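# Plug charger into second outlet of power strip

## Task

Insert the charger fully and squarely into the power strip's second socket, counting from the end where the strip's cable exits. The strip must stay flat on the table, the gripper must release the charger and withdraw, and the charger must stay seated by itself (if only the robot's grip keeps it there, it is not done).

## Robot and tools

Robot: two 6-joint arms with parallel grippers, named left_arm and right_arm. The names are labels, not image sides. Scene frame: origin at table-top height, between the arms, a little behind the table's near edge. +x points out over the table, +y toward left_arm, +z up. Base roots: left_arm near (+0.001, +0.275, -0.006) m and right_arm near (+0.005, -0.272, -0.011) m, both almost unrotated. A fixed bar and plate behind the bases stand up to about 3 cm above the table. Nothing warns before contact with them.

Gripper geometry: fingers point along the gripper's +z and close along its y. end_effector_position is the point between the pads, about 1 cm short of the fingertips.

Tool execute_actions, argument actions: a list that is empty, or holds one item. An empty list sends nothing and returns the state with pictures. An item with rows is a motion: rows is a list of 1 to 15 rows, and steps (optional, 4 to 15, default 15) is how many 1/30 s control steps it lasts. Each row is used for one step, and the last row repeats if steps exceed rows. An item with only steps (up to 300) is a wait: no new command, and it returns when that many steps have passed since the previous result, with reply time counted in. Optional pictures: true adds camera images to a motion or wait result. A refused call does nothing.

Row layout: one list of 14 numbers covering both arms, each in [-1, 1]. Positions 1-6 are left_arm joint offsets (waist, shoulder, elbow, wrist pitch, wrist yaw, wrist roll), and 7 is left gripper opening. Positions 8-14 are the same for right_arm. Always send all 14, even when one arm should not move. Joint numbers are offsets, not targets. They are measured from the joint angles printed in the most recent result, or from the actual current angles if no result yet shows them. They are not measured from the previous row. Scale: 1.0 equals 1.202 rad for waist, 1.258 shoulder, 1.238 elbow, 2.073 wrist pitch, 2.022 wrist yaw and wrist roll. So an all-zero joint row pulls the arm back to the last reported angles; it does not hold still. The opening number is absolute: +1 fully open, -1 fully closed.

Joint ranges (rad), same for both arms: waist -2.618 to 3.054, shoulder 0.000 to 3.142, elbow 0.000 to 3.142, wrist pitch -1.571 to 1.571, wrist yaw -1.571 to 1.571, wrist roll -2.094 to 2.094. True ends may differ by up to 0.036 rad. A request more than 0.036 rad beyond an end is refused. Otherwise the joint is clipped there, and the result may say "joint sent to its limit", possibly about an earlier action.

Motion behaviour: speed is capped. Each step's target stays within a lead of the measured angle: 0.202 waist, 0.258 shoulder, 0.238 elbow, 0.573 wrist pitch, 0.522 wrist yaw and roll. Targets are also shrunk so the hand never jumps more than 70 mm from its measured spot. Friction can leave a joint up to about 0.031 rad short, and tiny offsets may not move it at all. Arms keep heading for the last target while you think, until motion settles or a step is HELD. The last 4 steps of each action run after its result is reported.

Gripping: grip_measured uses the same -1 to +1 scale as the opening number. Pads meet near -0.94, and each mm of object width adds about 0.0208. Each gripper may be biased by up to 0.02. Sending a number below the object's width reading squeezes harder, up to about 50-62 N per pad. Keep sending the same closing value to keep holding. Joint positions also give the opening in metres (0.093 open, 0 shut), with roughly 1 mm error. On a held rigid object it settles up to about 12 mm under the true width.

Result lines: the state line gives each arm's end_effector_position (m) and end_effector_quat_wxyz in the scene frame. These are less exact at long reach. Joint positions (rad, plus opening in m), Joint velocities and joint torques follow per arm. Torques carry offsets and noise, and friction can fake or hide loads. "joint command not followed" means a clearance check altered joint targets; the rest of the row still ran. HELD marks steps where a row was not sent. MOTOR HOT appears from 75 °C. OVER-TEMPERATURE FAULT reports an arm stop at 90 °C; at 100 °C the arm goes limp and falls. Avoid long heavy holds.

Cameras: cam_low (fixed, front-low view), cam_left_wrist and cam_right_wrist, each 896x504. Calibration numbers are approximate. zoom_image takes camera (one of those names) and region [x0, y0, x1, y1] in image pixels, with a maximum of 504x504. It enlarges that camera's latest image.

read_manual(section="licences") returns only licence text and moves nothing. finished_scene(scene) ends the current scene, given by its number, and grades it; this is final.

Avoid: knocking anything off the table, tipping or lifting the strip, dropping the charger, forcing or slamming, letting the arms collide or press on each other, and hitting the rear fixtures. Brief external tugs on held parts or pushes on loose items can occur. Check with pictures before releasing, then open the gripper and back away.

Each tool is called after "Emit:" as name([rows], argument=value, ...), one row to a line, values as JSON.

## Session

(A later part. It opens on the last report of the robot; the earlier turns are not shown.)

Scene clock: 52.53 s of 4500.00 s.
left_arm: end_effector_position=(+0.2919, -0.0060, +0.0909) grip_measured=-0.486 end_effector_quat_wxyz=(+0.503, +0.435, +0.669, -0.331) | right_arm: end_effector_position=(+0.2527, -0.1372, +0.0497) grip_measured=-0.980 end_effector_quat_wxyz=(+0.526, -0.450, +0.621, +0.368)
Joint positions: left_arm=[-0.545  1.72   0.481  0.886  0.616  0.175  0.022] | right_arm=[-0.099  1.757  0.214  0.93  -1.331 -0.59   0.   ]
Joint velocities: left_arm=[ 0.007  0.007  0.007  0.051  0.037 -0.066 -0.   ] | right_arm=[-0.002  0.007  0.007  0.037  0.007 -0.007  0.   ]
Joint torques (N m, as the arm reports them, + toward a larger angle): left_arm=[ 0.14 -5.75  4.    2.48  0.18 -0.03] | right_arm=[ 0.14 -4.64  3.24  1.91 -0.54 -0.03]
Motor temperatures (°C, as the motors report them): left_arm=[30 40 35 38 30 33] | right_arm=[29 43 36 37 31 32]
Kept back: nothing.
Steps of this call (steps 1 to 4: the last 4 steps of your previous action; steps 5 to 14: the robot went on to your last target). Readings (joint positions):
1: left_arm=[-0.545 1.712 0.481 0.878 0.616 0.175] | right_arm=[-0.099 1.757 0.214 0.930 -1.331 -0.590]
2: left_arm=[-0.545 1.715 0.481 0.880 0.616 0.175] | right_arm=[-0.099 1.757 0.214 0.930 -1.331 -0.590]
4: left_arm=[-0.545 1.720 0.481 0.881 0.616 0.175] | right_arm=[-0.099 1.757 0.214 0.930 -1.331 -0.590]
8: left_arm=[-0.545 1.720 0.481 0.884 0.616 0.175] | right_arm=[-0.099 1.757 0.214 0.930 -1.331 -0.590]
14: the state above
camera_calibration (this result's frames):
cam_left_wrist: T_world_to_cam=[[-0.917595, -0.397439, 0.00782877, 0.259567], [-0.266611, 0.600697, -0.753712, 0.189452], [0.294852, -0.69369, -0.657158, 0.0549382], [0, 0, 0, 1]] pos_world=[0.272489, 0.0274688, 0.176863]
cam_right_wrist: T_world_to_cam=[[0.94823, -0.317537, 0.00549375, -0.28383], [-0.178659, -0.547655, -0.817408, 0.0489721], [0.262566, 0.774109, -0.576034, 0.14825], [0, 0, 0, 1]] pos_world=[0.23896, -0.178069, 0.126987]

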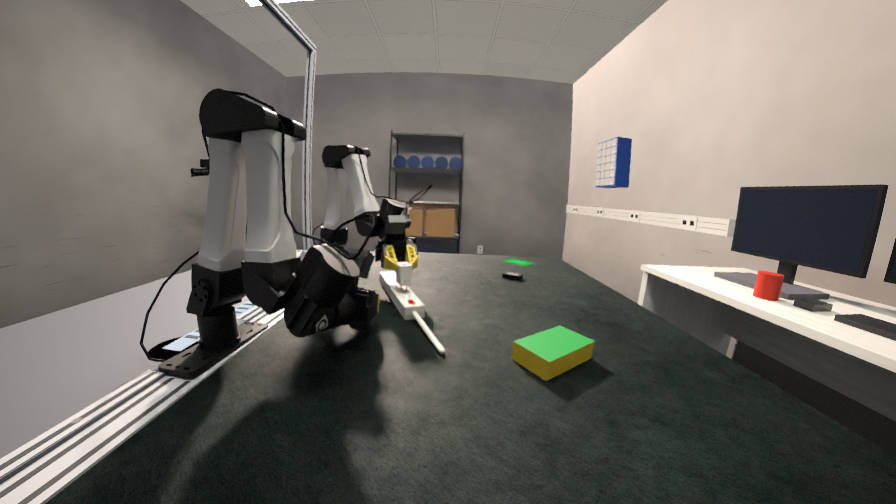

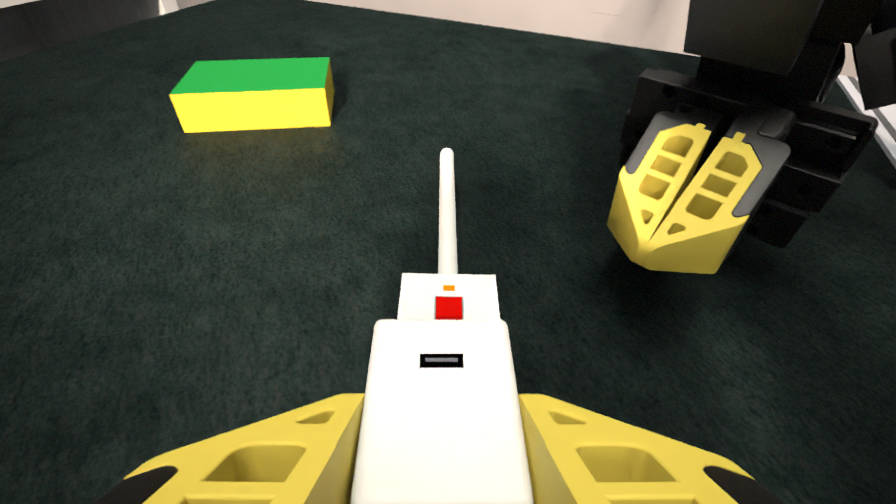

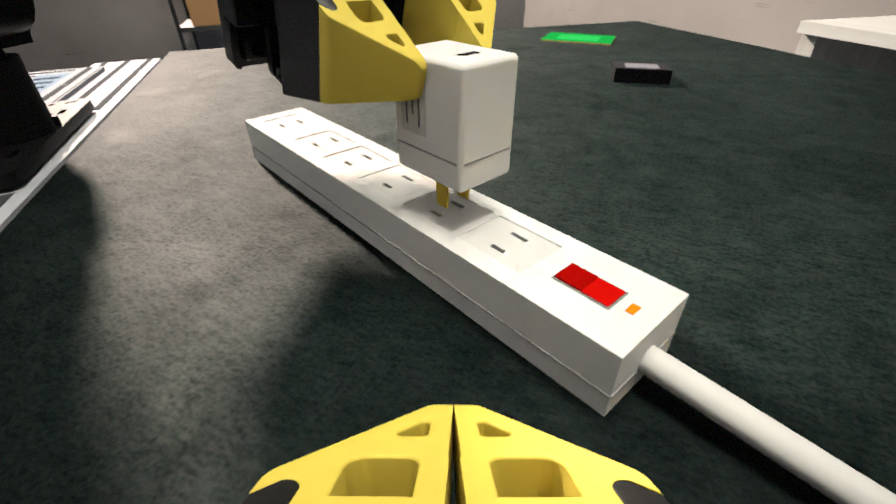

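Emit:
execute_actions([
  {"rows": [[0,0,-0.01,0.008,0,0,-0.65,0,0,0,0.008,0,0,-1],[0,0,-0.016,0.011,0,0,-0.65,0,0,0,0.008,0,0,-1],[0,0,-0.019,0.013,0,0,-0.65,0,0,0,0.008,0,0,-1],[0,0,-0.021,0.015,0,0,-0.65,0,0,0,0.008,0,0,-1],[0,0,-0.023,0.016,0,0,-0.65,0,0,0,0.008,0,0,-1],[0,0,-0.025,0.017,0,0,-0.65,0,0,0,0.008,0,0,-1],[0,0,-0.027,0.018,0,0,-0.65,0,0,0,0.008,0,0,-1],[0,0,-0.028,0.018,0,0,-0.65,0,0,0,0.008,0,0,-1]], "steps": 10},
])

Emit:
execute_actions([
  {"steps": 14},
], pictures=true)

Emit:
zoom_image(camera="cam_right_wrist", region=[390, 160, 490, 235])

Scene clock: 53.40 s of 4500.00 s.
left_arm: end_effector_position=(+0.2917, -0.0059, +0.0909) grip_measured=-0.486 end_effector_quat_wxyz=(+0.504, +0.435, +0.668, -0.331) | right_arm: end_effector_position=(+0.2528, -0.1372, +0.0499) grip_measured=-0.980 end_effector_quat_wxyz=(+0.526, -0.450, +0.621, +0.368)
Joint positions: left_arm=[-0.545  1.72   0.479  0.889  0.616  0.175  0.022] | right_arm=[-0.099  1.757  0.214  0.932 -1.331 -0.59   0.   ]
Joint velocities: left_arm=[-0.022 -0.017 -0.076  0.168 -0.022 -0.022 -0.   ] | right_arm=[ 0.007 -0.007  0.007 -0.022 -0.125  0.007  0.   ]
Joint torques (N m, as the arm reports them, + toward a larger angle): left_arm=[-0.01 -6.89  3.67  2.34  0.15 -0.03] | right_arm=[ 0.11 -4.64  3.27  1.9  -0.55 -0.03]
Motor temperatures (°C, as the motors report them): left_arm=[30 40 35 38 30 33] | right_arm=[29 43 36 37 31 32]
Steps of this call (steps 1 to 20: the robot went on to your last target; steps 21 to 26: the first 6 steps of this action). Readings (joint positions):
21: left_arm=[-0.545 1.720 0.481 0.887 0.616 0.175] | right_arm=[-0.099 1.757 0.214 0.930 -1.331 -0.590]
22: left_arm=[-0.545 1.720 0.481 0.887 0.616 0.175] | right_arm=[-0.099 1.757 0.214 0.931 -1.331 -0.590]
24: left_arm=[-0.545 1.720 0.481 0.887 0.616 0.175] | right_arm=[-0.099 1.757 0.214 0.932 -1.331 -0.590]
26: the state above

Scene clock: 53.87 s of 4500.00 s.
left_arm: end_effector_position=(+0.2888, -0.0041, +0.0876) grip_measured=-0.486 end_effector_quat_wxyz=(+0.501, +0.435, +0.670, -0.332) | right_arm: end_effector_position=(+0.2529, -0.1372, +0.0499) grip_measured=-0.980 end_effector_quat_wxyz=(+0.526, -0.450, +0.621, +0.368)
Joint positions: left_arm=[-0.545  1.72   0.465  0.897  0.616  0.175  0.022] | right_arm=[-0.099  1.757  0.214  0.933 -1.331 -0.59   0.   ]
Joint velocities: left_arm=[ 0.002  0.002 -0.002  0.066 -0.022  0.051 -0.   ] | right_arm=[ 0.012 -0.007 -0.017  0.037  0.007  0.007  0.   ]
Joint torques (N m, as the arm reports them, + toward a larger angle): left_arm=[ 0.18 -6.82  4.22  2.41  0.18 -0.04] | right_arm=[ 0.11 -4.64  3.28  1.9  -0.57 -0.04]
Motor temperatures (°C, as the motors report them): left_arm=[30 40 35 38 30 33] | right_arm=[29 43 36 37 31 32]
Kept back: nothing.
Steps of this call (steps 1 to 4: the last 4 steps of your previous action; steps 5 to 14: the robot went on to your last target). Readings (joint positions):
1: left_arm=[-0.545 1.720 0.476 0.892 0.616 0.175] | right_arm=[-0.099 1.757 0.214 0.932 -1.331 -0.590]
2: left_arm=[-0.545 1.720 0.472 0.894 0.616 0.175] | right_arm=[-0.099 1.757 0.214 0.932 -1.331 -0.590]
4: left_arm=[-0.545 1.720 0.466 0.895 0.616 0.175] | right_arm=[-0.099 1.757 0.214 0.932 -1.331 -0.590]
8: left_arm=[-0.545 1.720 0.465 0.897 0.616 0.175] | right_arm=[-0.099 1.757 0.214 0.933 -1.331 -0.590]
14: the state above
camera_calibration (this result's frames):
cam_left_wrist: T_world_to_cam=[[-0.917515, -0.39755, 0.0110192, 0.257154], [-0.27015, 0.602673, -0.750869, 0.185821], [0.291867, -0.69191, -0.660359, 0.0561676], [0, 0, 0, 1]] pos_world=[0.269749, 0.0291055, 0.173784]
cam_right_wrist: T_world_to_cam=[[0.948249, -0.317423, 0.00811291, -0.284117], [-0.176433, -0.547963, -0.817685, 0.0486108], [0.263998, 0.773937, -0.575609, 0.147953], [0, 0, 0, 1]] pos_world=[0.238932, -0.178055, 0.127216]

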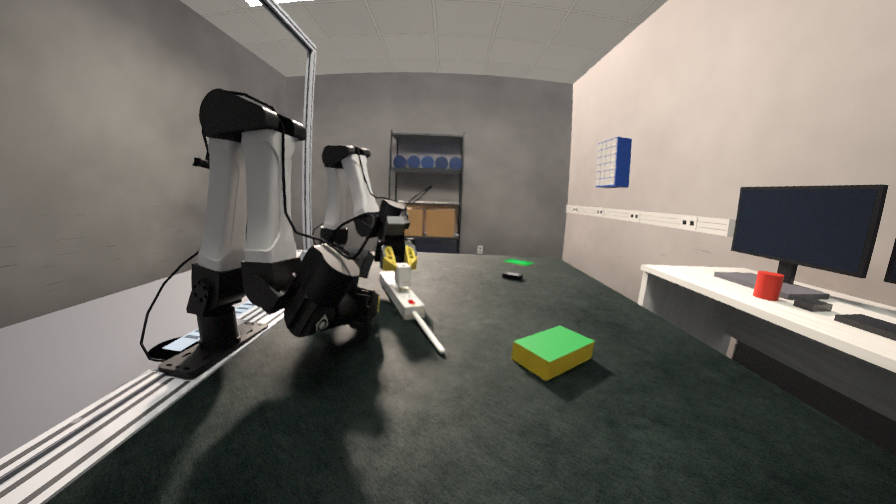

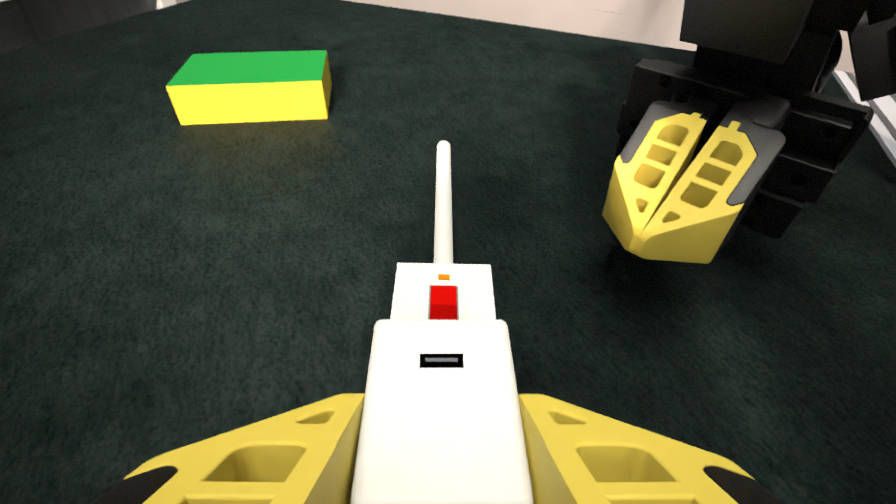

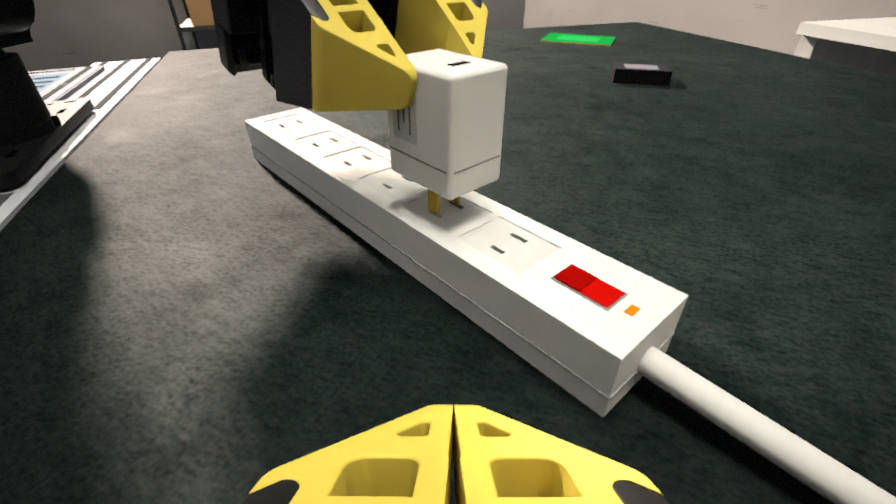

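Region (390, 160, 490, 235) of cam_right_wrist's 896x504 image, scaled by 5.040, with more detail than that image has; it fills the top 378 rows of this view, and the rest is white.

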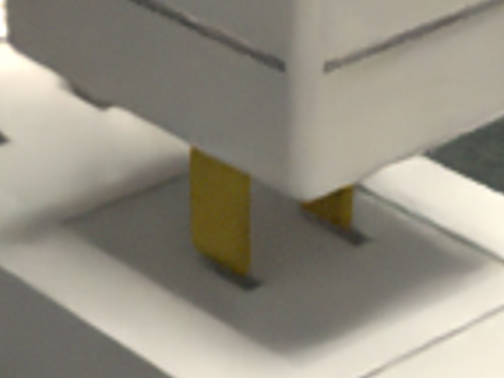

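Emit:
execute_actions([
  {"rows": [[0,0,0,0.01,0,0,-0.65,0,0,0,0,0,0,-1],[0,0,0,0.014,0,0,-0.65,0,0,0,0,0,0,-1],[0,0,0,0.0175,0,0,-0.65,0,0,0,0,0,0,-1]], "steps": 8},
])

Emit:
execute_actions([
  {"steps": 14},
], pictures=true)

Emit:
zoom_image(camera="cam_right_wrist", region=[390, 160, 490, 235])

Scene clock: 54.57 s of 4500.00 s.
left_arm: end_effector_position=(+0.2889, -0.0042, +0.0879) grip_measured=-0.486 end_effector_quat_wxyz=(+0.502, +0.435, +0.670, -0.332) | right_arm: end_effector_position=(+0.2529, -0.1372, +0.0499) grip_measured=-0.980 end_effector_quat_wxyz=(+0.526, -0.450, +0.621, +0.368)
Joint positions: left_arm=[-0.545  1.72   0.465  0.898  0.616  0.175  0.022] | right_arm=[-0.099  1.757  0.214  0.933 -1.331 -0.59   0.   ]
Joint velocities: left_arm=[ 0.022 -0.022 -0.017  0.007  0.007 -0.022  0.001] | right_arm=[-0.007 -0.002 -0.002  0.037 -0.095  0.022  0.   ]
Joint torques (N m, as the arm reports them, + toward a larger angle): left_arm=[ 0.17 -6.96  6.04  2.41  0.18 -0.03] | right_arm=[ 0.12 -4.64  3.25  1.74 -0.56 -0.03]
Motor temperatures (°C, as the motors report them): left_arm=[30 40 35 38 30 33] | right_arm=[29 43 36 37 31 32]
Steps of this call (steps 1 to 17: the robot went on to your last target; steps 18 to 21: the first 4 steps of this action). Readings (joint positions):
18: left_arm=[-0.545 1.720 0.465 0.897 0.616 0.175] | right_arm=[-0.099 1.757 0.214 0.933 -1.331 -0.590]
19: left_arm=[-0.545 1.720 0.465 0.897 0.616 0.175] | right_arm=[-0.099 1.757 0.214 0.933 -1.331 -0.590]
21: the state above

Scene clock: 55.03 s of 4500.00 s.
left_arm: end_effector_position=(+0.2891, -0.0044, +0.0888) grip_measured=-0.486 end_effector_quat_wxyz=(+0.504, +0.435, +0.668, -0.331) | right_arm: end_effector_position=(+0.2529, -0.1372, +0.0499) grip_measured=-0.980 end_effector_quat_wxyz=(+0.526, -0.450, +0.621, +0.368)
Joint positions: left_arm=[-0.545  1.72   0.465  0.903  0.616  0.175  0.022] | right_arm=[-0.099  1.757  0.214  0.933 -1.331 -0.59   0.   ]
Joint velocities: left_arm=[ 0.002 -0.007  0.002  0.007 -0.081 -0.022 -0.001] | right_arm=[-0.012 -0.017  0.022  0.051 -0.007 -0.022  0.   ]
Joint torques (N m, as the arm reports them, + toward a larger angle): left_arm=[ 0.14 -6.8   6.03  2.42  0.18 -0.03] | right_arm=[ 0.14 -4.63  3.23  1.75 -0.56 -0.02]
Motor temperatures (°C, as the motors report them): left_arm=[30 40 35 38 30 33] | right_arm=[29 43 36 37 31 32]
Kept back: nothing.
Steps of this call (steps 1 to 4: the last 4 steps of your previous action; steps 5 to 14: the robot went on to your last target). Readings (joint positions):
1: left_arm=[-0.545 1.720 0.465 0.899 0.616 0.175] | right_arm=[-0.099 1.757 0.214 0.933 -1.331 -0.590]
2: left_arm=[-0.545 1.720 0.465 0.900 0.616 0.175] | right_arm=[-0.099 1.757 0.214 0.933 -1.331 -0.590]
4: left_arm=[-0.545 1.720 0.465 0.901 0.616 0.175] | right_arm=[-0.099 1.757 0.214 0.933 -1.331 -0.590]
8: left_arm=[-0.545 1.720 0.465 0.902 0.616 0.175] | right_arm=[-0.099 1.757 0.214 0.933 -1.331 -0.590]
14: the state above
camera_calibration (this result's frames):
cam_left_wrist: T_world_to_cam=[[-0.917606, -0.397424, 0.00737293, 0.257725], [-0.266104, 0.600414, -0.754117, 0.186078], [0.295277, -0.693944, -0.656699, 0.0553932], [0, 0, 0, 1]] pos_world=[0.26965, 0.0291418, 0.174801]
cam_right_wrist: T_world_to_cam=[[0.948249, -0.317423, 0.00811291, -0.284117], [-0.176433, -0.547963, -0.817685, 0.0486108], [0.263998, 0.773937, -0.575609, 0.147953], [0, 0, 0, 1]] pos_world=[0.238932, -0.178055, 0.127216]

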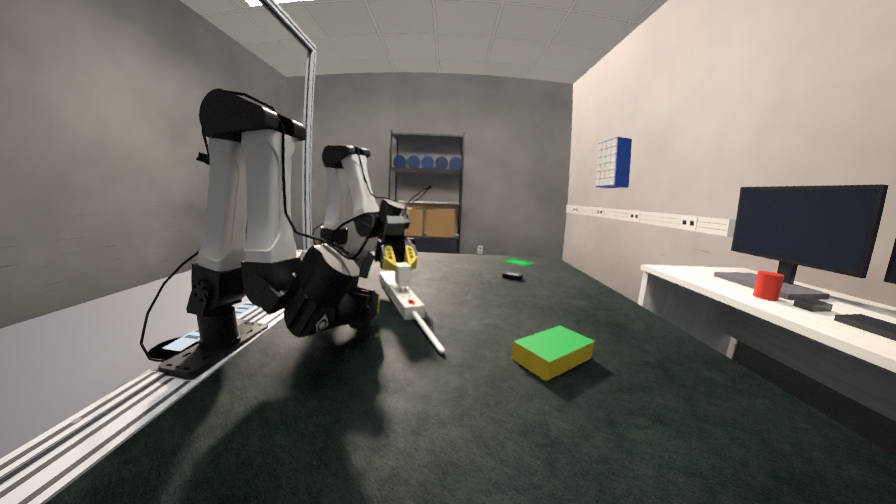

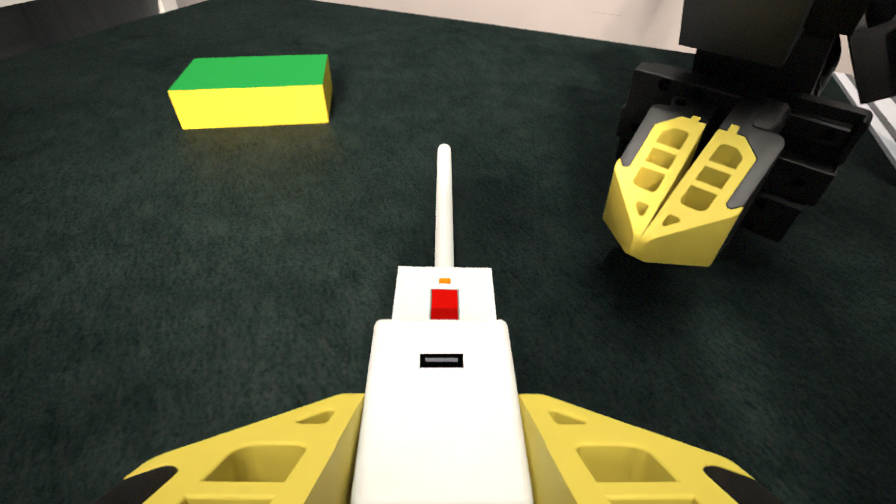

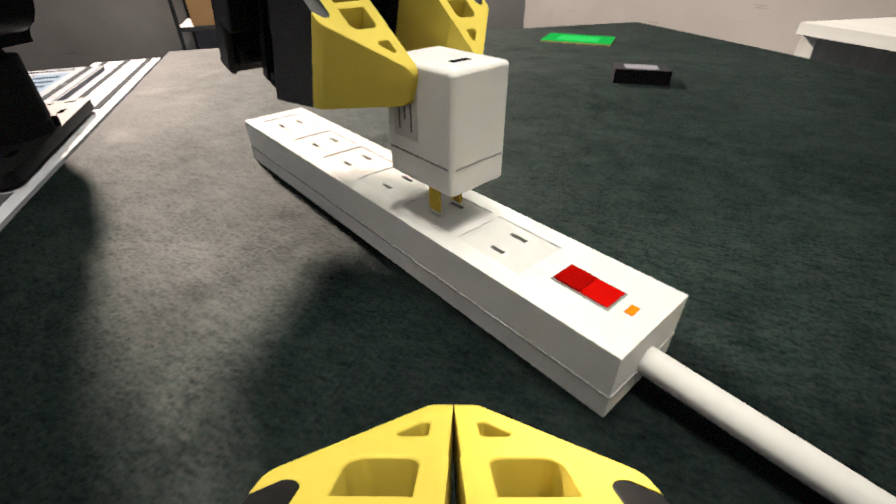

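Region (390, 160, 490, 235) of cam_right_wrist's 896x504 image, scaled by 5.040, with more detail than that image has; it fills the top 378 rows of this view, and the rest is white.

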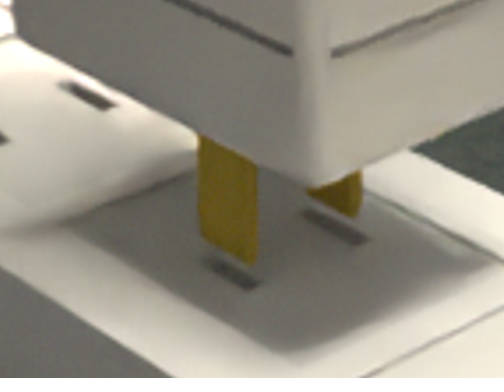

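Emit:
execute_actions([
  {"rows": [[0,0.005,0,0.0145,0,0,-0.65,0,0,0,0,0,0,-1],[0,0.008,0,0.015,0,0,-0.65,0,0,0,0,0,0,-1],[0,0.01,0,0.0155,0,0,-0.65,0,0,0,0,0,0,-1],[0,0.0115,0,0.016,0,0,-0.65,0,0,0,0,0,0,-1],[0,0.013,0,0.0165,0,0,-0.65,0,0,0,0,0,0,-1],[0,0.0145,0,0.017,0,0,-0.65,0,0,0,0,0,0,-1],[0,0.016,0,0.0175,0,0,-0.65,0,0,0,0,0,0,-1],[0,0.0175,0,0.018,0,0,-0.65,0,0,0,0,0,0,-1],[0,0.019,0,0.0185,0,0,-0.65,0,0,0,0,0,0,-1],[0,0.02,0,0.019,0,0,-0.65,0,0,0,0,0,0,-1],[0,0.021,0,0.019,0,0,-0.65,0,0,0,0,0,0,-1]], "steps": 13},
])

Emit:
execute_actions([
  {"steps": 12},
], pictures=true)

Emit:
zoom_image(camera="cam_right_wrist", region=[390, 160, 490, 235])

Scene clock: 55.87 s of 4500.00 s.
left_arm: end_effector_position=(+0.2894, -0.0045, +0.0895) grip_measured=-0.486 end_effector_quat_wxyz=(+0.505, +0.436, +0.667, -0.331) | right_arm: end_effector_position=(+0.2529, -0.1372, +0.0499) grip_measured=-0.980 end_effector_quat_wxyz=(+0.526, -0.450, +0.621, +0.368)
Joint positions: left_arm=[-0.545  1.721  0.465  0.907  0.616  0.175  0.022] | right_arm=[-0.099  1.757  0.214  0.933 -1.331 -0.59   0.   ]
Joint velocities: left_arm=[-0.012  0.051 -0.002  0.11  -0.051 -0.007  0.   ] | right_arm=[-0.017 -0.002 -0.002  0.007  0.037  0.007  0.   ]
Joint torques (N m, as the arm reports them, + toward a larger angle): left_arm=[ 0.19 -5.12  5.98  2.48  0.18 -0.03] | right_arm=[ 0.15 -4.63  3.27  1.74 -0.56 -0.02]
Motor temperatures (°C, as the motors report them): left_arm=[30 40 35 38 30 33] | right_arm=[29 43 36 37 31 32]
Steps of this call (steps 1 to 15: the robot went on to your last target; step 16: nothing new was sent; steps 17 to 25: the first 9 steps of this action). Readings (joint positions):
17: left_arm=[-0.545 1.720 0.465 0.903 0.616 0.175] | right_arm=[-0.099 1.757 0.214 0.933 -1.331 -0.590]
18: left_arm=[-0.545 1.720 0.465 0.903 0.616 0.175] | right_arm=[-0.099 1.757 0.214 0.933 -1.331 -0.590]
20: left_arm=[-0.545 1.720 0.465 0.903 0.616 0.175] | right_arm=[-0.099 1.757 0.214 0.933 -1.331 -0.590]
24: left_arm=[-0.545 1.720 0.465 0.906 0.616 0.175] | right_arm=[-0.099 1.757 0.214 0.933 -1.331 -0.590]
25: the state above

Scene clock: 56.27 s of 4500.00 s.
left_arm: end_effector_position=(+0.2897, -0.0047, +0.0875) grip_measured=-0.486 end_effector_quat_wxyz=(+0.505, +0.435, +0.668, -0.331) | right_arm: end_effector_position=(+0.2529, -0.1372, +0.0499) grip_measured=-0.980 end_effector_quat_wxyz=(+0.526, -0.450, +0.621, +0.368)
Joint positions: left_arm=[-0.545  1.731  0.465  0.916  0.616  0.175  0.022] | right_arm=[-0.099  1.757  0.214  0.933 -1.331 -0.59   0.   ]
Joint velocities: left_arm=[ 0.017 -0.007 -0.007 -0.022  0.022  0.037  0.   ] | right_arm=[ 0.007 -0.012  0.002 -0.022 -0.051 -0.037  0.   ]
Joint torques (N m, as the arm reports them, + toward a larger angle): left_arm=[ 0.14 -5.56  6.01  2.4   0.19 -0.04] | right_arm=[ 0.14 -4.64  3.26  1.74 -0.56 -0.02]
Motor temperatures (°C, as the motors report them): left_arm=[30 40 35 38 30 33] | right_arm=[29 43 36 37 31 32]
Kept back: nothing.
Steps of this call (steps 1 to 4: the last 4 steps of your previous action; steps 5 to 12: the robot went on to your last target). Readings (joint positions):
1: left_arm=[-0.545 1.723 0.465 0.910 0.616 0.175] | right_arm=[-0.099 1.757 0.214 0.933 -1.331 -0.590]
2: left_arm=[-0.545 1.726 0.465 0.912 0.616 0.175] | right_arm=[-0.099 1.757 0.214 0.933 -1.331 -0.590]
4: left_arm=[-0.545 1.730 0.465 0.914 0.616 0.175] | right_arm=[-0.099 1.757 0.214 0.933 -1.331 -0.590]
8: left_arm=[-0.545 1.731 0.465 0.916 0.616 0.175] | right_arm=[-0.099 1.757 0.214 0.933 -1.331 -0.590]
12: the state above
camera_calibration (this result's frames):
cam_left_wrist: T_world_to_cam=[[-0.917635, -0.397379, 0.00600535, 0.258295], [-0.264583, 0.599564, -0.755327, 0.18506], [0.296551, -0.694703, -0.65532, 0.0535935], [0, 0, 0, 1]] pos_world=[0.270091, 0.0289173, 0.173351]
cam_right_wrist: T_world_to_cam=[[0.948249, -0.317423, 0.00811291, -0.284117], [-0.176433, -0.547963, -0.817685, 0.0486108], [0.263998, 0.773937, -0.575609, 0.147953], [0, 0, 0, 1]] pos_world=[0.238932, -0.178055, 0.127216]

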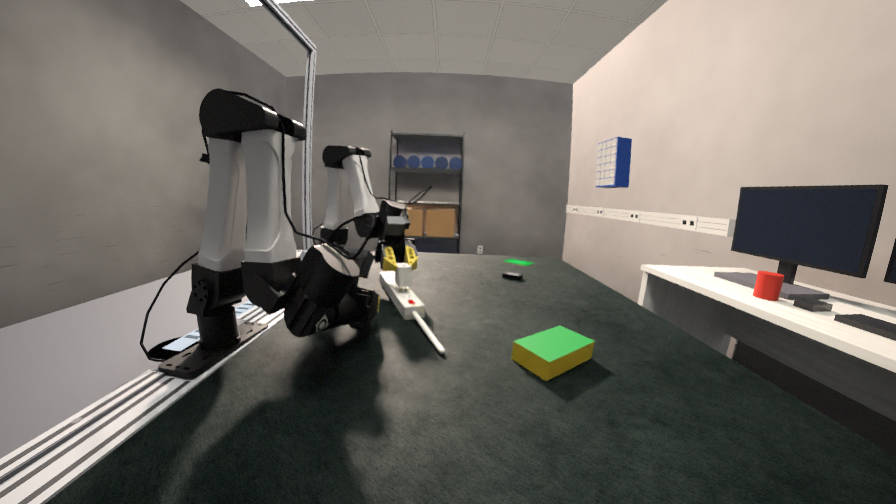

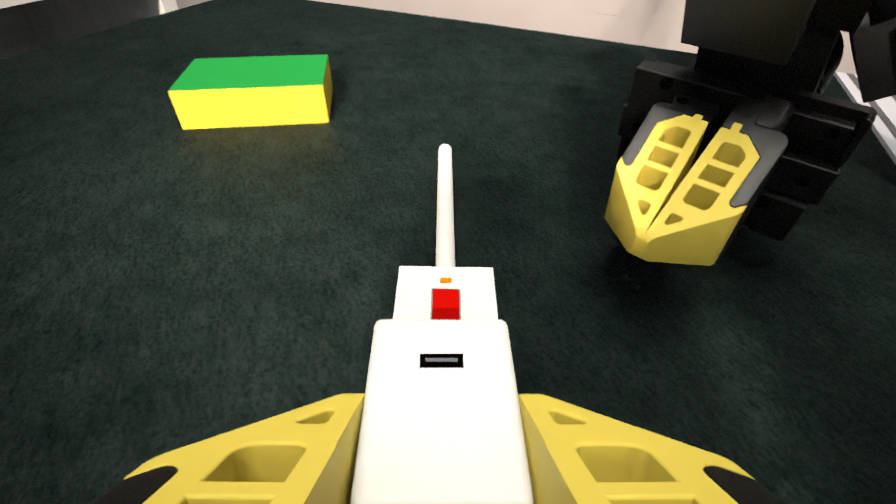

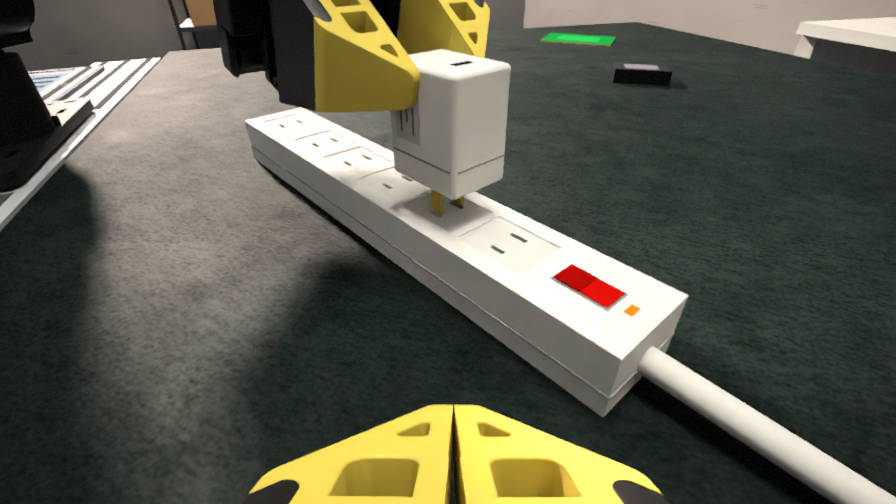

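Region (390, 160, 490, 235) of cam_right_wrist's 896x504 image, scaled by 5.040, with more detail than that image has; it fills the top 378 rows of this view, and the rest is white.

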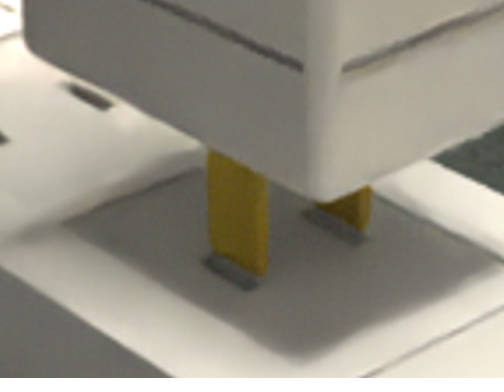

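Emit:
execute_actions([
  {"rows": [[0,0.006,0,0.009,0,0,-0.65,0,0,0,0,0,0,-1],[0,0.01,0,0.009,0,0,-0.65,0,0,0,0,0,0,-1],[0,0.013,0,0.009,0,0,-0.65,0,0,0,0,0,0,-1],[0,0.015,0,0.009,0,0,-0.65,0,0,0,0,0,0,-1],[0,0.0165,0,0.009,0,0,-0.65,0,0,0,0,0,0,-1],[0,0.0178,0,0.009,0,0,-0.65,0,0,0,0,0,0,-1],[0,0.019,0,0.009,0,0,-0.65,0,0,0,0,0,0,-1]], "steps": 10},
])

Emit:
execute_actions([
  {"steps": 10},
], pictures=true)

Emit:
zoom_image(camera="cam_right_wrist", region=[390, 160, 490, 235])

Scene clock: 56.70 s of 4500.00 s.
left_arm: end_effector_position=(+0.2897, -0.0047, +0.0875) grip_measured=-0.486 end_effector_quat_wxyz=(+0.505, +0.435, +0.668, -0.331) | right_arm: end_effector_position=(+0.2529, -0.1372, +0.0499) grip_measured=-0.980 end_effector_quat_wxyz=(+0.526, -0.450, +0.621, +0.368)
Joint positions: left_arm=[-0.545  1.731  0.465  0.916  0.616  0.175  0.022] | right_arm=[-0.099  1.757  0.214  0.933 -1.331 -0.59   0.   ]
Joint velocities: left_arm=[-0.022  0.012  0.012  0.081 -0.007  0.007  0.   ] | right_arm=[-0.002  0.012 -0.012 -0.022  0.022  0.007  0.   ]
Joint torques (N m, as the arm reports them, + toward a larger angle): left_arm=[ 0.15 -4.96  6.    2.34  0.18 -0.03] | right_arm=[ 0.14 -4.64  3.23  1.73 -0.56 -0.02]
Motor temperatures (°C, as the motors report them): left_arm=[30 40 35 38 30 33] | right_arm=[29 43 36 37 31 32]
Steps of this call (steps 1 to 7: the robot went on to your last target; steps 8 to 13: the first 6 steps of this action). Readings (joint positions):
8: left_arm=[-0.545 1.731 0.465 0.916 0.616 0.175] | right_arm=[-0.099 1.757 0.214 0.933 -1.331 -0.590]
9: left_arm=[-0.545 1.731 0.465 0.916 0.616 0.175] | right_arm=[-0.099 1.757 0.214 0.933 -1.331 -0.590]
11: left_arm=[-0.545 1.731 0.465 0.916 0.616 0.175] | right_arm=[-0.099 1.757 0.214 0.933 -1.331 -0.590]
13: the state above

Scene clock: 57.03 s of 4500.00 s.
left_arm: end_effector_position=(+0.2897, -0.0047, +0.0875) grip_measured=-0.486 end_effector_quat_wxyz=(+0.505, +0.435, +0.668, -0.331) | right_arm: end_effector_position=(+0.2529, -0.1372, +0.0499) grip_measured=-0.980 end_effector_quat_wxyz=(+0.526, -0.450, +0.621, +0.368)
Joint positions: left_arm=[-0.545  1.731  0.465  0.916  0.616  0.175  0.022] | right_arm=[-0.099  1.757  0.214  0.933 -1.331 -0.59   0.   ]
Joint velocities: left_arm=[-0.022  0.007  0.007  0.037 -0.037  0.007 -0.   ] | right_arm=[-0.012  0.002 -0.002  0.051 -0.037 -0.022  0.   ]
Joint torques (N m, as the arm reports them, + toward a larger angle): left_arm=[ 0.16 -4.9   5.99  2.34  0.19 -0.03] | right_arm=[ 0.15 -4.65  3.21  1.75 -0.56 -0.02]
Motor temperatures (°C, as the motors report them): left_arm=[30 40 35 38 30 33] | right_arm=[29 43 36 37 31 32]
Kept back: nothing.
Steps of this call (steps 1 to 4: the last 4 steps of your previous action; steps 5 to 10: the robot went on to your last target). Readings (joint positions):
1: left_arm=[-0.545 1.731 0.465 0.916 0.616 0.175] | right_arm=[-0.099 1.757 0.214 0.933 -1.331 -0.590]
2: left_arm=[-0.545 1.731 0.465 0.916 0.616 0.175] | right_arm=[-0.099 1.757 0.214 0.933 -1.331 -0.590]
4: left_arm=[-0.545 1.731 0.465 0.916 0.616 0.175] | right_arm=[-0.099 1.757 0.214 0.933 -1.331 -0.590]
8: left_arm=[-0.545 1.731 0.465 0.916 0.616 0.175] | right_arm=[-0.099 1.757 0.214 0.933 -1.331 -0.590]
10: the state above
camera_calibration (this result's frames):
cam_left_wrist: T_world_to_cam=[[-0.917635, -0.397379, 0.00600535, 0.258295], [-0.264583, 0.599564, -0.755327, 0.18506], [0.296551, -0.694703, -0.65532, 0.0535935], [0, 0, 0, 1]] pos_world=[0.270091, 0.0289173, 0.173351]
cam_right_wrist: T_world_to_cam=[[0.948249, -0.317423, 0.00811291, -0.284117], [-0.176433, -0.547963, -0.817685, 0.0486108], [0.263998, 0.773937, -0.575609, 0.147953], [0, 0, 0, 1]] pos_world=[0.238932, -0.178055, 0.127216]

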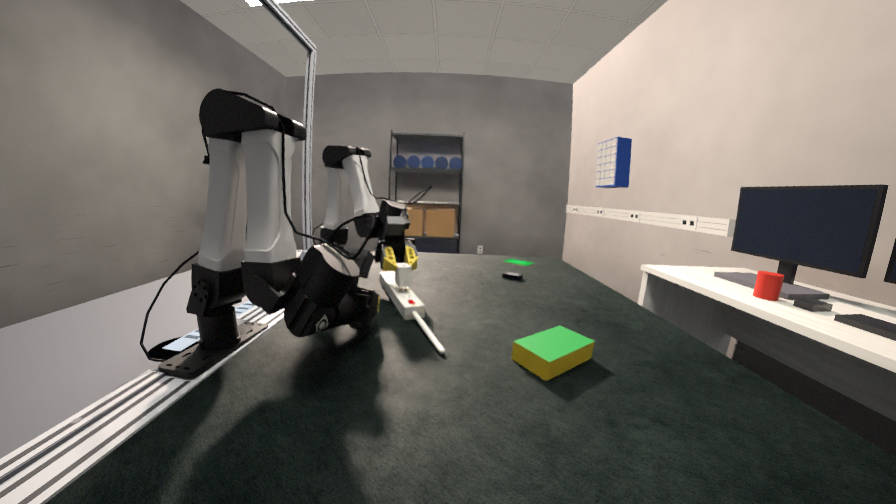

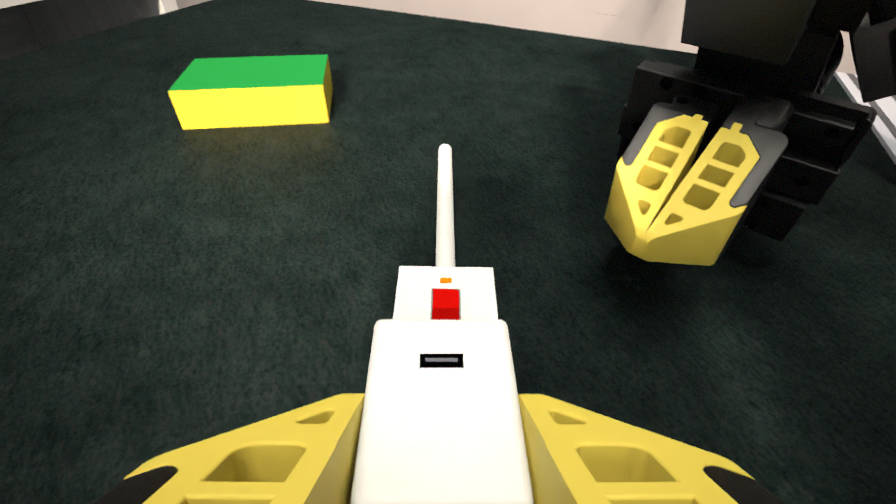

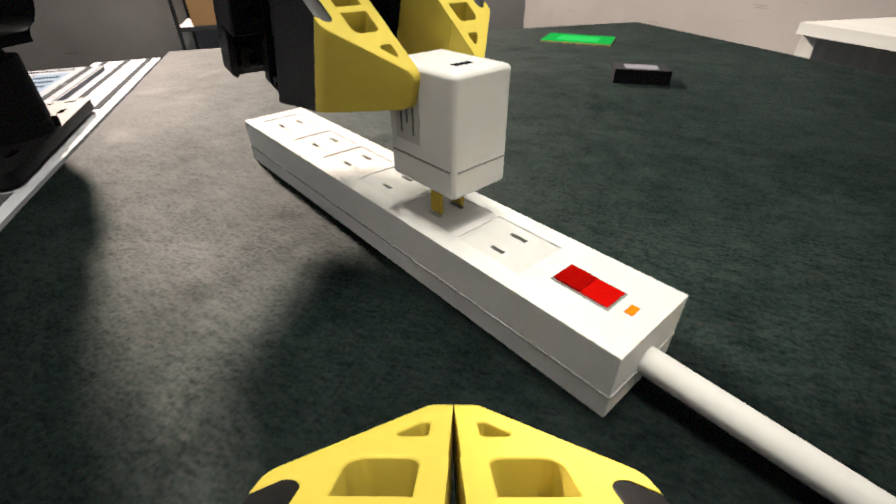

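Region (390, 160, 490, 235) of cam_right_wrist's 896x504 image, scaled by 5.040, with more detail than that image has; it fills the top 378 rows of this view, and the rest is white.

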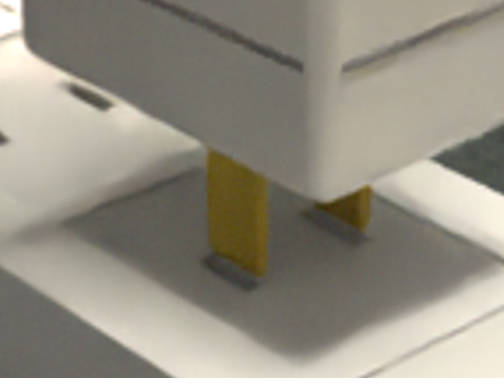

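Emit:
execute_actions([
  {"rows": [[0,0,0,0.013,0,0,-0.65,0,0,0,0,0,0,-1],[0,0,0,0.016,0,0,-0.65,0,0,0,0,0,0,-1],[0,0,0,0.016,0,0,-0.65,0,0,0,0,0,0,-1],[-0.004,0,0,0.016,0,0,-0.65,0,0,0,0,0,0,-1],[-0.007,0,0,0.016,0,0,-0.65,0,0,0,0,0,0,-1],[-0.009,0,0,0.016,0,0,-0.65,0,0,0,0,0,0,-1],[-0.011,0,0,0.016,0,0,-0.65,0,0,0,0,0,0,-1],[-0.0125,0,0,0.016,0,0,-0.65,0,0,0,0,0,0,-1],[-0.014,0,0,0.016,0,0,-0.65,0,0,0,0,0,0,-1],[-0.015,0,0,0.016,0,0,-0.65,0,0,0,0,0,0,-1]], "steps": 13},
])

Emit:
execute_actions([
  {"steps": 10},
], pictures=true)

Emit:
zoom_image(camera="cam_right_wrist", region=[390, 160, 490, 235])

Scene clock: 57.97 s of 4500.00 s.
left_arm: end_effector_position=(+0.2894, -0.0053, +0.0880) grip_measured=-0.486 end_effector_quat_wxyz=(+0.505, +0.436, +0.667, -0.332) | right_arm: end_effector_position=(+0.2529, -0.1372, +0.0499) grip_measured=-0.980 end_effector_quat_wxyz=(+0.526, -0.450, +0.621, +0.368)
Joint positions: left_arm=[-0.547  1.731  0.465  0.918  0.616  0.175  0.022] | right_arm=[-0.099  1.757  0.214  0.933 -1.331 -0.59   0.   ]
Joint velocities: left_arm=[-0.051  0.007  0.002  0.022  0.007  0.007  0.   ] | right_arm=[-0.022 -0.017 -0.022 -0.066  0.022 -0.051  0.   ]
Joint torques (N m, as the arm reports them, + toward a larger angle): left_arm=[-0.53 -6.88  5.97  2.46  0.17 -0.04] | right_arm=[ 0.11 -4.65  3.25  1.74 -0.56 -0.03]
Motor temperatures (°C, as the motors report them): left_arm=[30 40 35 38 30 33] | right_arm=[29 43 36 37 31 32]
Steps of this call (steps 1 to 15: the robot went on to your last target; steps 16 to 19: nothing new was sent; steps 20 to 28: the first 9 steps of this action). Readings (joint positions):
20: left_arm=[-0.545 1.731 0.465 0.916 0.616 0.175] | right_arm=[-0.099 1.757 0.214 0.933 -1.331 -0.590]
21: left_arm=[-0.545 1.731 0.465 0.916 0.616 0.175] | right_arm=[-0.099 1.757 0.214 0.933 -1.331 -0.590]
23: left_arm=[-0.545 1.731 0.465 0.917 0.616 0.175] | right_arm=[-0.099 1.757 0.214 0.933 -1.331 -0.590]
27: left_arm=[-0.546 1.731 0.465 0.918 0.616 0.175] | right_arm=[-0.099 1.757 0.214 0.933 -1.331 -0.590]
28: the state above

Scene clock: 58.30 s of 4500.00 s.
left_arm: end_effector_position=(+0.2873, -0.0074, +0.0880) grip_measured=-0.486 end_effector_quat_wxyz=(+0.504, +0.439, +0.665, -0.334) | right_arm: end_effector_position=(+0.2529, -0.1372, +0.0499) grip_measured=-0.980 end_effector_quat_wxyz=(+0.526, -0.450, +0.621, +0.368)
Joint positions: left_arm=[-0.554  1.731  0.465  0.919  0.616  0.175  0.022] | right_arm=[-0.099  1.757  0.214  0.933 -1.331 -0.59   0.   ]
Joint velocities: left_arm=[-0.007  0.007  0.002 -0.11  -0.007 -0.081 -0.001] | right_arm=[-0.012 -0.012 -0.012  0.037  0.007 -0.007  0.   ]
Joint torques (N m, as the arm reports them, + toward a larger angle): left_arm=[-0.47 -6.8   6.07  2.45  0.19 -0.03] | right_arm=[ 0.12 -4.64  3.24  1.73 -0.56 -0.03]
Motor temperatures (°C, as the motors report them): left_arm=[30 40 35 38 30 33] | right_arm=[29 43 36 37 31 32]
Kept back: nothing.
Steps of this call (steps 1 to 4: the last 4 steps of your previous action; steps 5 to 10: the robot went on to your last target). Readings (joint positions):
1: left_arm=[-0.549 1.731 0.465 0.919 0.616 0.175] | right_arm=[-0.099 1.757 0.214 0.933 -1.331 -0.590]
2: left_arm=[-0.551 1.731 0.465 0.919 0.616 0.175] | right_arm=[-0.099 1.757 0.214 0.933 -1.331 -0.590]
4: left_arm=[-0.554 1.731 0.465 0.919 0.616 0.175] | right_arm=[-0.099 1.757 0.214 0.933 -1.331 -0.590]
8: left_arm=[-0.554 1.731 0.465 0.919 0.616 0.175] | right_arm=[-0.099 1.757 0.214 0.933 -1.331 -0.590]
10: the state above
camera_calibration (this result's frames):
cam_left_wrist: T_world_to_cam=[[-0.921267, -0.38891, 0.00409736, 0.256267], [-0.257082, 0.601014, -0.756763, 0.184464], [0.29185, -0.698234, -0.653676, 0.0539082], [0, 0, 0, 1]] pos_world=[0.26778, 0.0264398, 0.173784]
cam_right_wrist: T_world_to_cam=[[0.948249, -0.317423, 0.00811291, -0.284117], [-0.176433, -0.547963, -0.817685, 0.0486108], [0.263998, 0.773937, -0.575609, 0.147953], [0, 0, 0, 1]] pos_world=[0.238932, -0.178055, 0.127216]

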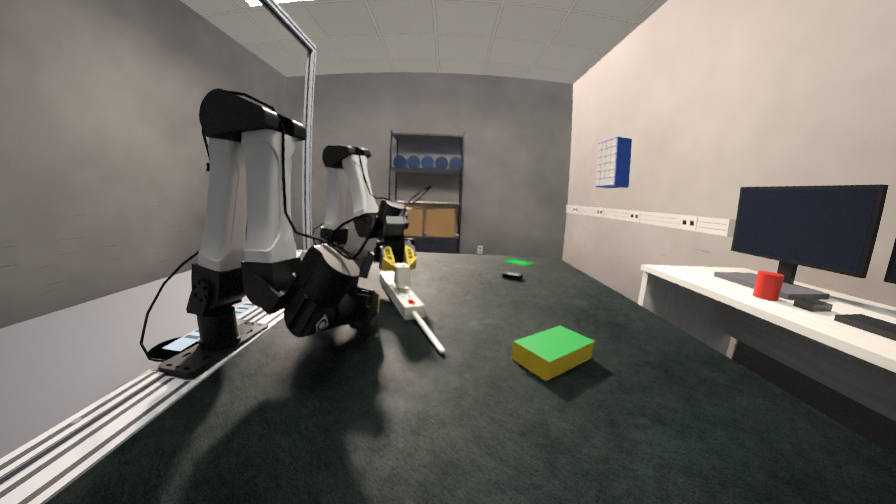

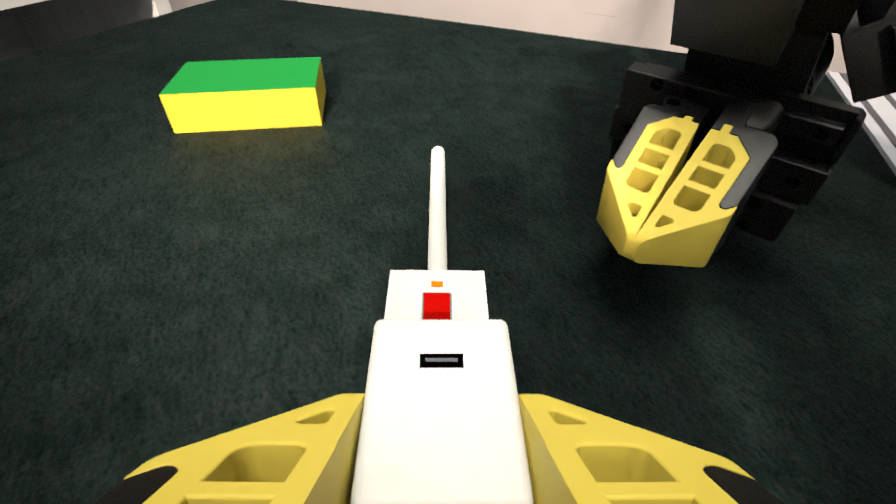

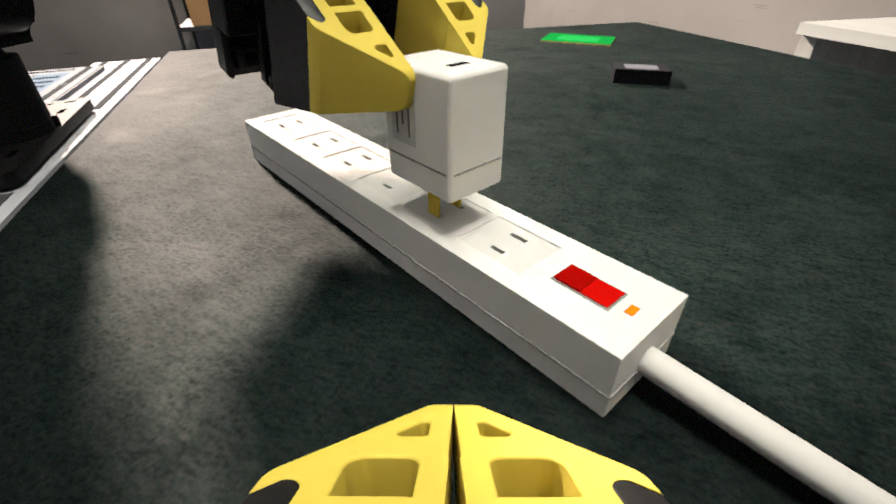

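Region (390, 160, 490, 235) of cam_right_wrist's 896x504 image, scaled by 5.040, with more detail than that image has; it fills the top 378 rows of this view, and the rest is white.

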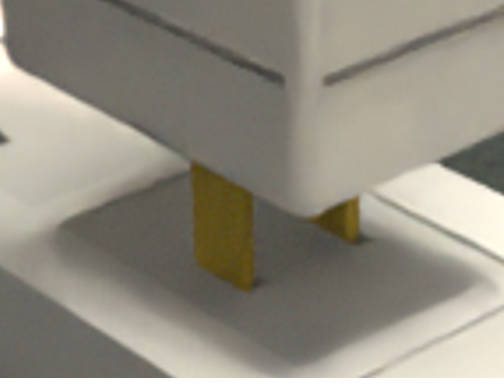

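Emit:
execute_actions([
  {"rows": [[0.003,0,0,0.01,0,0,-0.65,0,0,0,0,0,0,-1],[0.005,0,0,0.01,0,0,-0.65,0,0,0,0,0,0,-1],[0.007,0,0,0.01,0,0,-0.65,0,0,0,0,0,0,-1],[0.008,0,0,0.01,0,0,-0.65,0,0,0,0,0,0,-1],[0.009,0,0,0.01,0,0,-0.65,0,0,0,0,0,0,-1],[0.0097,0,0,0.01,0,0,-0.65,0,0,0,0,0,0,-1],[0.0104,0,0,0.01,0,0,-0.65,0,0,0,0,0,0,-1]], "steps": 12},
])

Emit:
execute_actions([
  {"steps": 6},
])

Scene clock: 58.97 s of 4500.00 s.
left_arm: end_effector_position=(+0.2873, -0.0074, +0.0880) grip_measured=-0.486 end_effector_quat_wxyz=(+0.504, +0.439, +0.665, -0.334) | right_arm: end_effector_position=(+0.2529, -0.1372, +0.0499) grip_measured=-0.980 end_effector_quat_wxyz=(+0.526, -0.450, +0.621, +0.368)
Joint positions: left_arm=[-0.554  1.731  0.465  0.919  0.616  0.175  0.022] | right_arm=[-0.099  1.757  0.214  0.933 -1.331 -0.59   0.   ]
Joint velocities: left_arm=[-0.027 -0.017  0.002  0.022 -0.037  0.022 -0.   ] | right_arm=[-0.002 -0.012  0.007 -0.066 -0.066  0.022  0.   ]
Joint torques (N m, as the arm reports them, + toward a larger angle): left_arm=[ 1.06 -6.89  6.    2.35  0.18 -0.04] | right_arm=[ 0.16 -4.65  3.25  1.74 -0.56 -0.03]
Motor temperatures (°C, as the motors report them): left_arm=[30 40 35 38 30 33] | right_arm=[29 43 36 37 31 32]
Steps of this call (steps 1 to 12: the robot went on to your last target; steps 13 to 20: the first 8 steps of this action). Readings (joint positions):
13: left_arm=[-0.554 1.731 0.465 0.919 0.616 0.175] | right_arm=[-0.099 1.757 0.214 0.933 -1.331 -0.590]
14: left_arm=[-0.554 1.731 0.465 0.919 0.616 0.175] | right_arm=[-0.099 1.757 0.214 0.933 -1.331 -0.590]
16: left_arm=[-0.554 1.731 0.465 0.919 0.616 0.175] | right_arm=[-0.099 1.757 0.214 0.933 -1.331 -0.590]
20: the state above

Scene clock: 59.17 s of 4500.00 s.
left_arm: end_effector_position=(+0.2873, -0.0074, +0.0880) grip_measured=-0.486 end_effector_quat_wxyz=(+0.504, +0.439, +0.665, -0.334) | right_arm: end_effector_position=(+0.2529, -0.1372, +0.0499) grip_measured=-0.980 end_effector_quat_wxyz=(+0.526, -0.450, +0.621, +0.368)
Joint positions: left_arm=[-0.554  1.731  0.465  0.919  0.616  0.175  0.022] | right_arm=[-0.099  1.757  0.214  0.933 -1.331 -0.59   0.   ]
Joint velocities: left_arm=[-0.002  0.007 -0.017 -0.066  0.007  0.081 -0.   ] | right_arm=[-0.017  0.002  0.012  0.007 -0.007 -0.051  0.   ]
Joint torques (N m, as the arm reports them, + toward a larger angle): left_arm=[ 1.07 -6.86  6.    2.36  0.18 -0.03] | right_arm=[ 0.14 -4.63  3.23  1.74 -0.56 -0.03]
Motor temperatures (°C, as the motors report them): left_arm=[30 40 35 38 30 33] | right_arm=[29 43 36 37 31 32]
Kept back: nothing.
Steps of this call (steps 1 to 4: the last 4 steps of your previous action; steps 5 to 6: the robot went on to your last target). Readings (joint positions):
1: left_arm=[-0.554 1.731 0.465 0.919 0.616 0.175] | right_arm=[-0.099 1.757 0.214 0.933 -1.331 -0.590]
2: left_arm=[-0.554 1.731 0.465 0.919 0.616 0.175] | right_arm=[-0.099 1.757 0.214 0.933 -1.331 -0.590]
4: left_arm=[-0.554 1.731 0.465 0.919 0.616 0.175] | right_arm=[-0.099 1.757 0.214 0.933 -1.331 -0.590]
6: the state above

Emit:
execute_actions([
  {"rows": [[0.0104,0,0,0.01,0,0,-0.65,0,0,0,0,0,0,-1],[0.014,0,0,0.01,0,0,-0.65,0,0,0,0,0,0,-1],[0.014,0,0,0.01,0,0,-0.65,0,0,0,0,0,0,-1],[0.0108,0,0,0.01,0,0,-0.65,0,0,0,0,0,0,-1]], "steps": 10},
])

Emit:
execute_actions([
  {"steps": 6},
])

Scene clock: 59.57 s of 4500.00 s.
left_arm: end_effector_position=(+0.2873, -0.0074, +0.0880) grip_measured=-0.486 end_effector_quat_wxyz=(+0.504, +0.439, +0.665, -0.334) | right_arm: end_effector_position=(+0.2529, -0.1372, +0.0499) grip_measured=-0.980 end_effector_quat_wxyz=(+0.526, -0.450, +0.621, +0.368)
Joint positions: left_arm=[-0.554  1.731  0.465  0.919  0.616  0.175  0.022] | right_arm=[-0.099  1.757  0.214  0.933 -1.331 -0.59   0.   ]
Joint velocities: left_arm=[ 0.007  0.002 -0.007  0.037 -0.007  0.095 -0.   ] | right_arm=[-0.022  0.002 -0.002  0.022 -0.022 -0.022  0.   ]
Joint torques (N m, as the arm reports them, + toward a larger angle): left_arm=[ 1.07 -6.84  6.04  2.35  0.2  -0.03] | right_arm=[ 0.14 -4.64  3.23  1.73 -0.56 -0.03]
Motor temperatures (°C, as the motors report them): left_arm=[30 40 35 38 30 33] | right_arm=[29 42 36 37 31 32]
Steps of this call (steps 1 to 6: the robot went on to your last target; steps 7 to 12: the first 6 steps of this action). Readings (joint positions):
7: left_arm=[-0.554 1.731 0.465 0.919 0.616 0.175] | right_arm=[-0.099 1.757 0.214 0.933 -1.331 -0.590]
8: left_arm=[-0.554 1.731 0.465 0.919 0.616 0.175] | right_arm=[-0.099 1.757 0.214 0.933 -1.331 -0.590]
10: left_arm=[-0.554 1.731 0.465 0.919 0.616 0.175] | right_arm=[-0.099 1.757 0.214 0.933 -1.331 -0.590]
12: the state above

Scene clock: 59.77 s of 4500.00 s.
left_arm: end_effector_position=(+0.2873, -0.0074, +0.0880) grip_measured=-0.486 end_effector_quat_wxyz=(+0.504, +0.439, +0.665, -0.334) | right_arm: end_effector_position=(+0.2529, -0.1372, +0.0499) grip_measured=-0.980 end_effector_quat_wxyz=(+0.526, -0.450, +0.621, +0.368)
Joint positions: left_arm=[-0.554  1.731  0.465  0.919  0.616  0.175  0.022] | right_arm=[-0.099  1.757  0.214  0.933 -1.331 -0.59   0.   ]
Joint velocities: left_arm=[ 0.002 -0.007  0.017 -0.022 -0.022 -0.051  0.   ] | right_arm=[ 0.007  0.002 -0.012 -0.022  0.022 -0.037  0.   ]
Joint torques (N m, as the arm reports them, + toward a larger angle): left_arm=[ 1.09 -6.85  6.02  2.36  0.19 -0.04] | right_arm=[ 0.12 -4.67  3.21  1.74 -0.56 -0.02]
Motor temperatures (°C, as the motors report them): left_arm=[30 40 35 38 30 33] | right_arm=[29 42 36 37 31 32]
Kept back: nothing.
Steps of this call (steps 1 to 4: the last 4 steps of your previous action; steps 5 to 6: the robot went on to your last target). Readings (joint positions):
1: left_arm=[-0.554 1.731 0.465 0.919 0.616 0.175] | right_arm=[-0.099 1.757 0.214 0.933 -1.331 -0.590]
2: left_arm=[-0.554 1.731 0.465 0.919 0.616 0.175] | right_arm=[-0.099 1.757 0.214 0.933 -1.331 -0.590]
4: left_arm=[-0.554 1.731 0.465 0.919 0.616 0.175] | right_arm=[-0.099 1.757 0.214 0.933 -1.331 -0.590]
6: the state above


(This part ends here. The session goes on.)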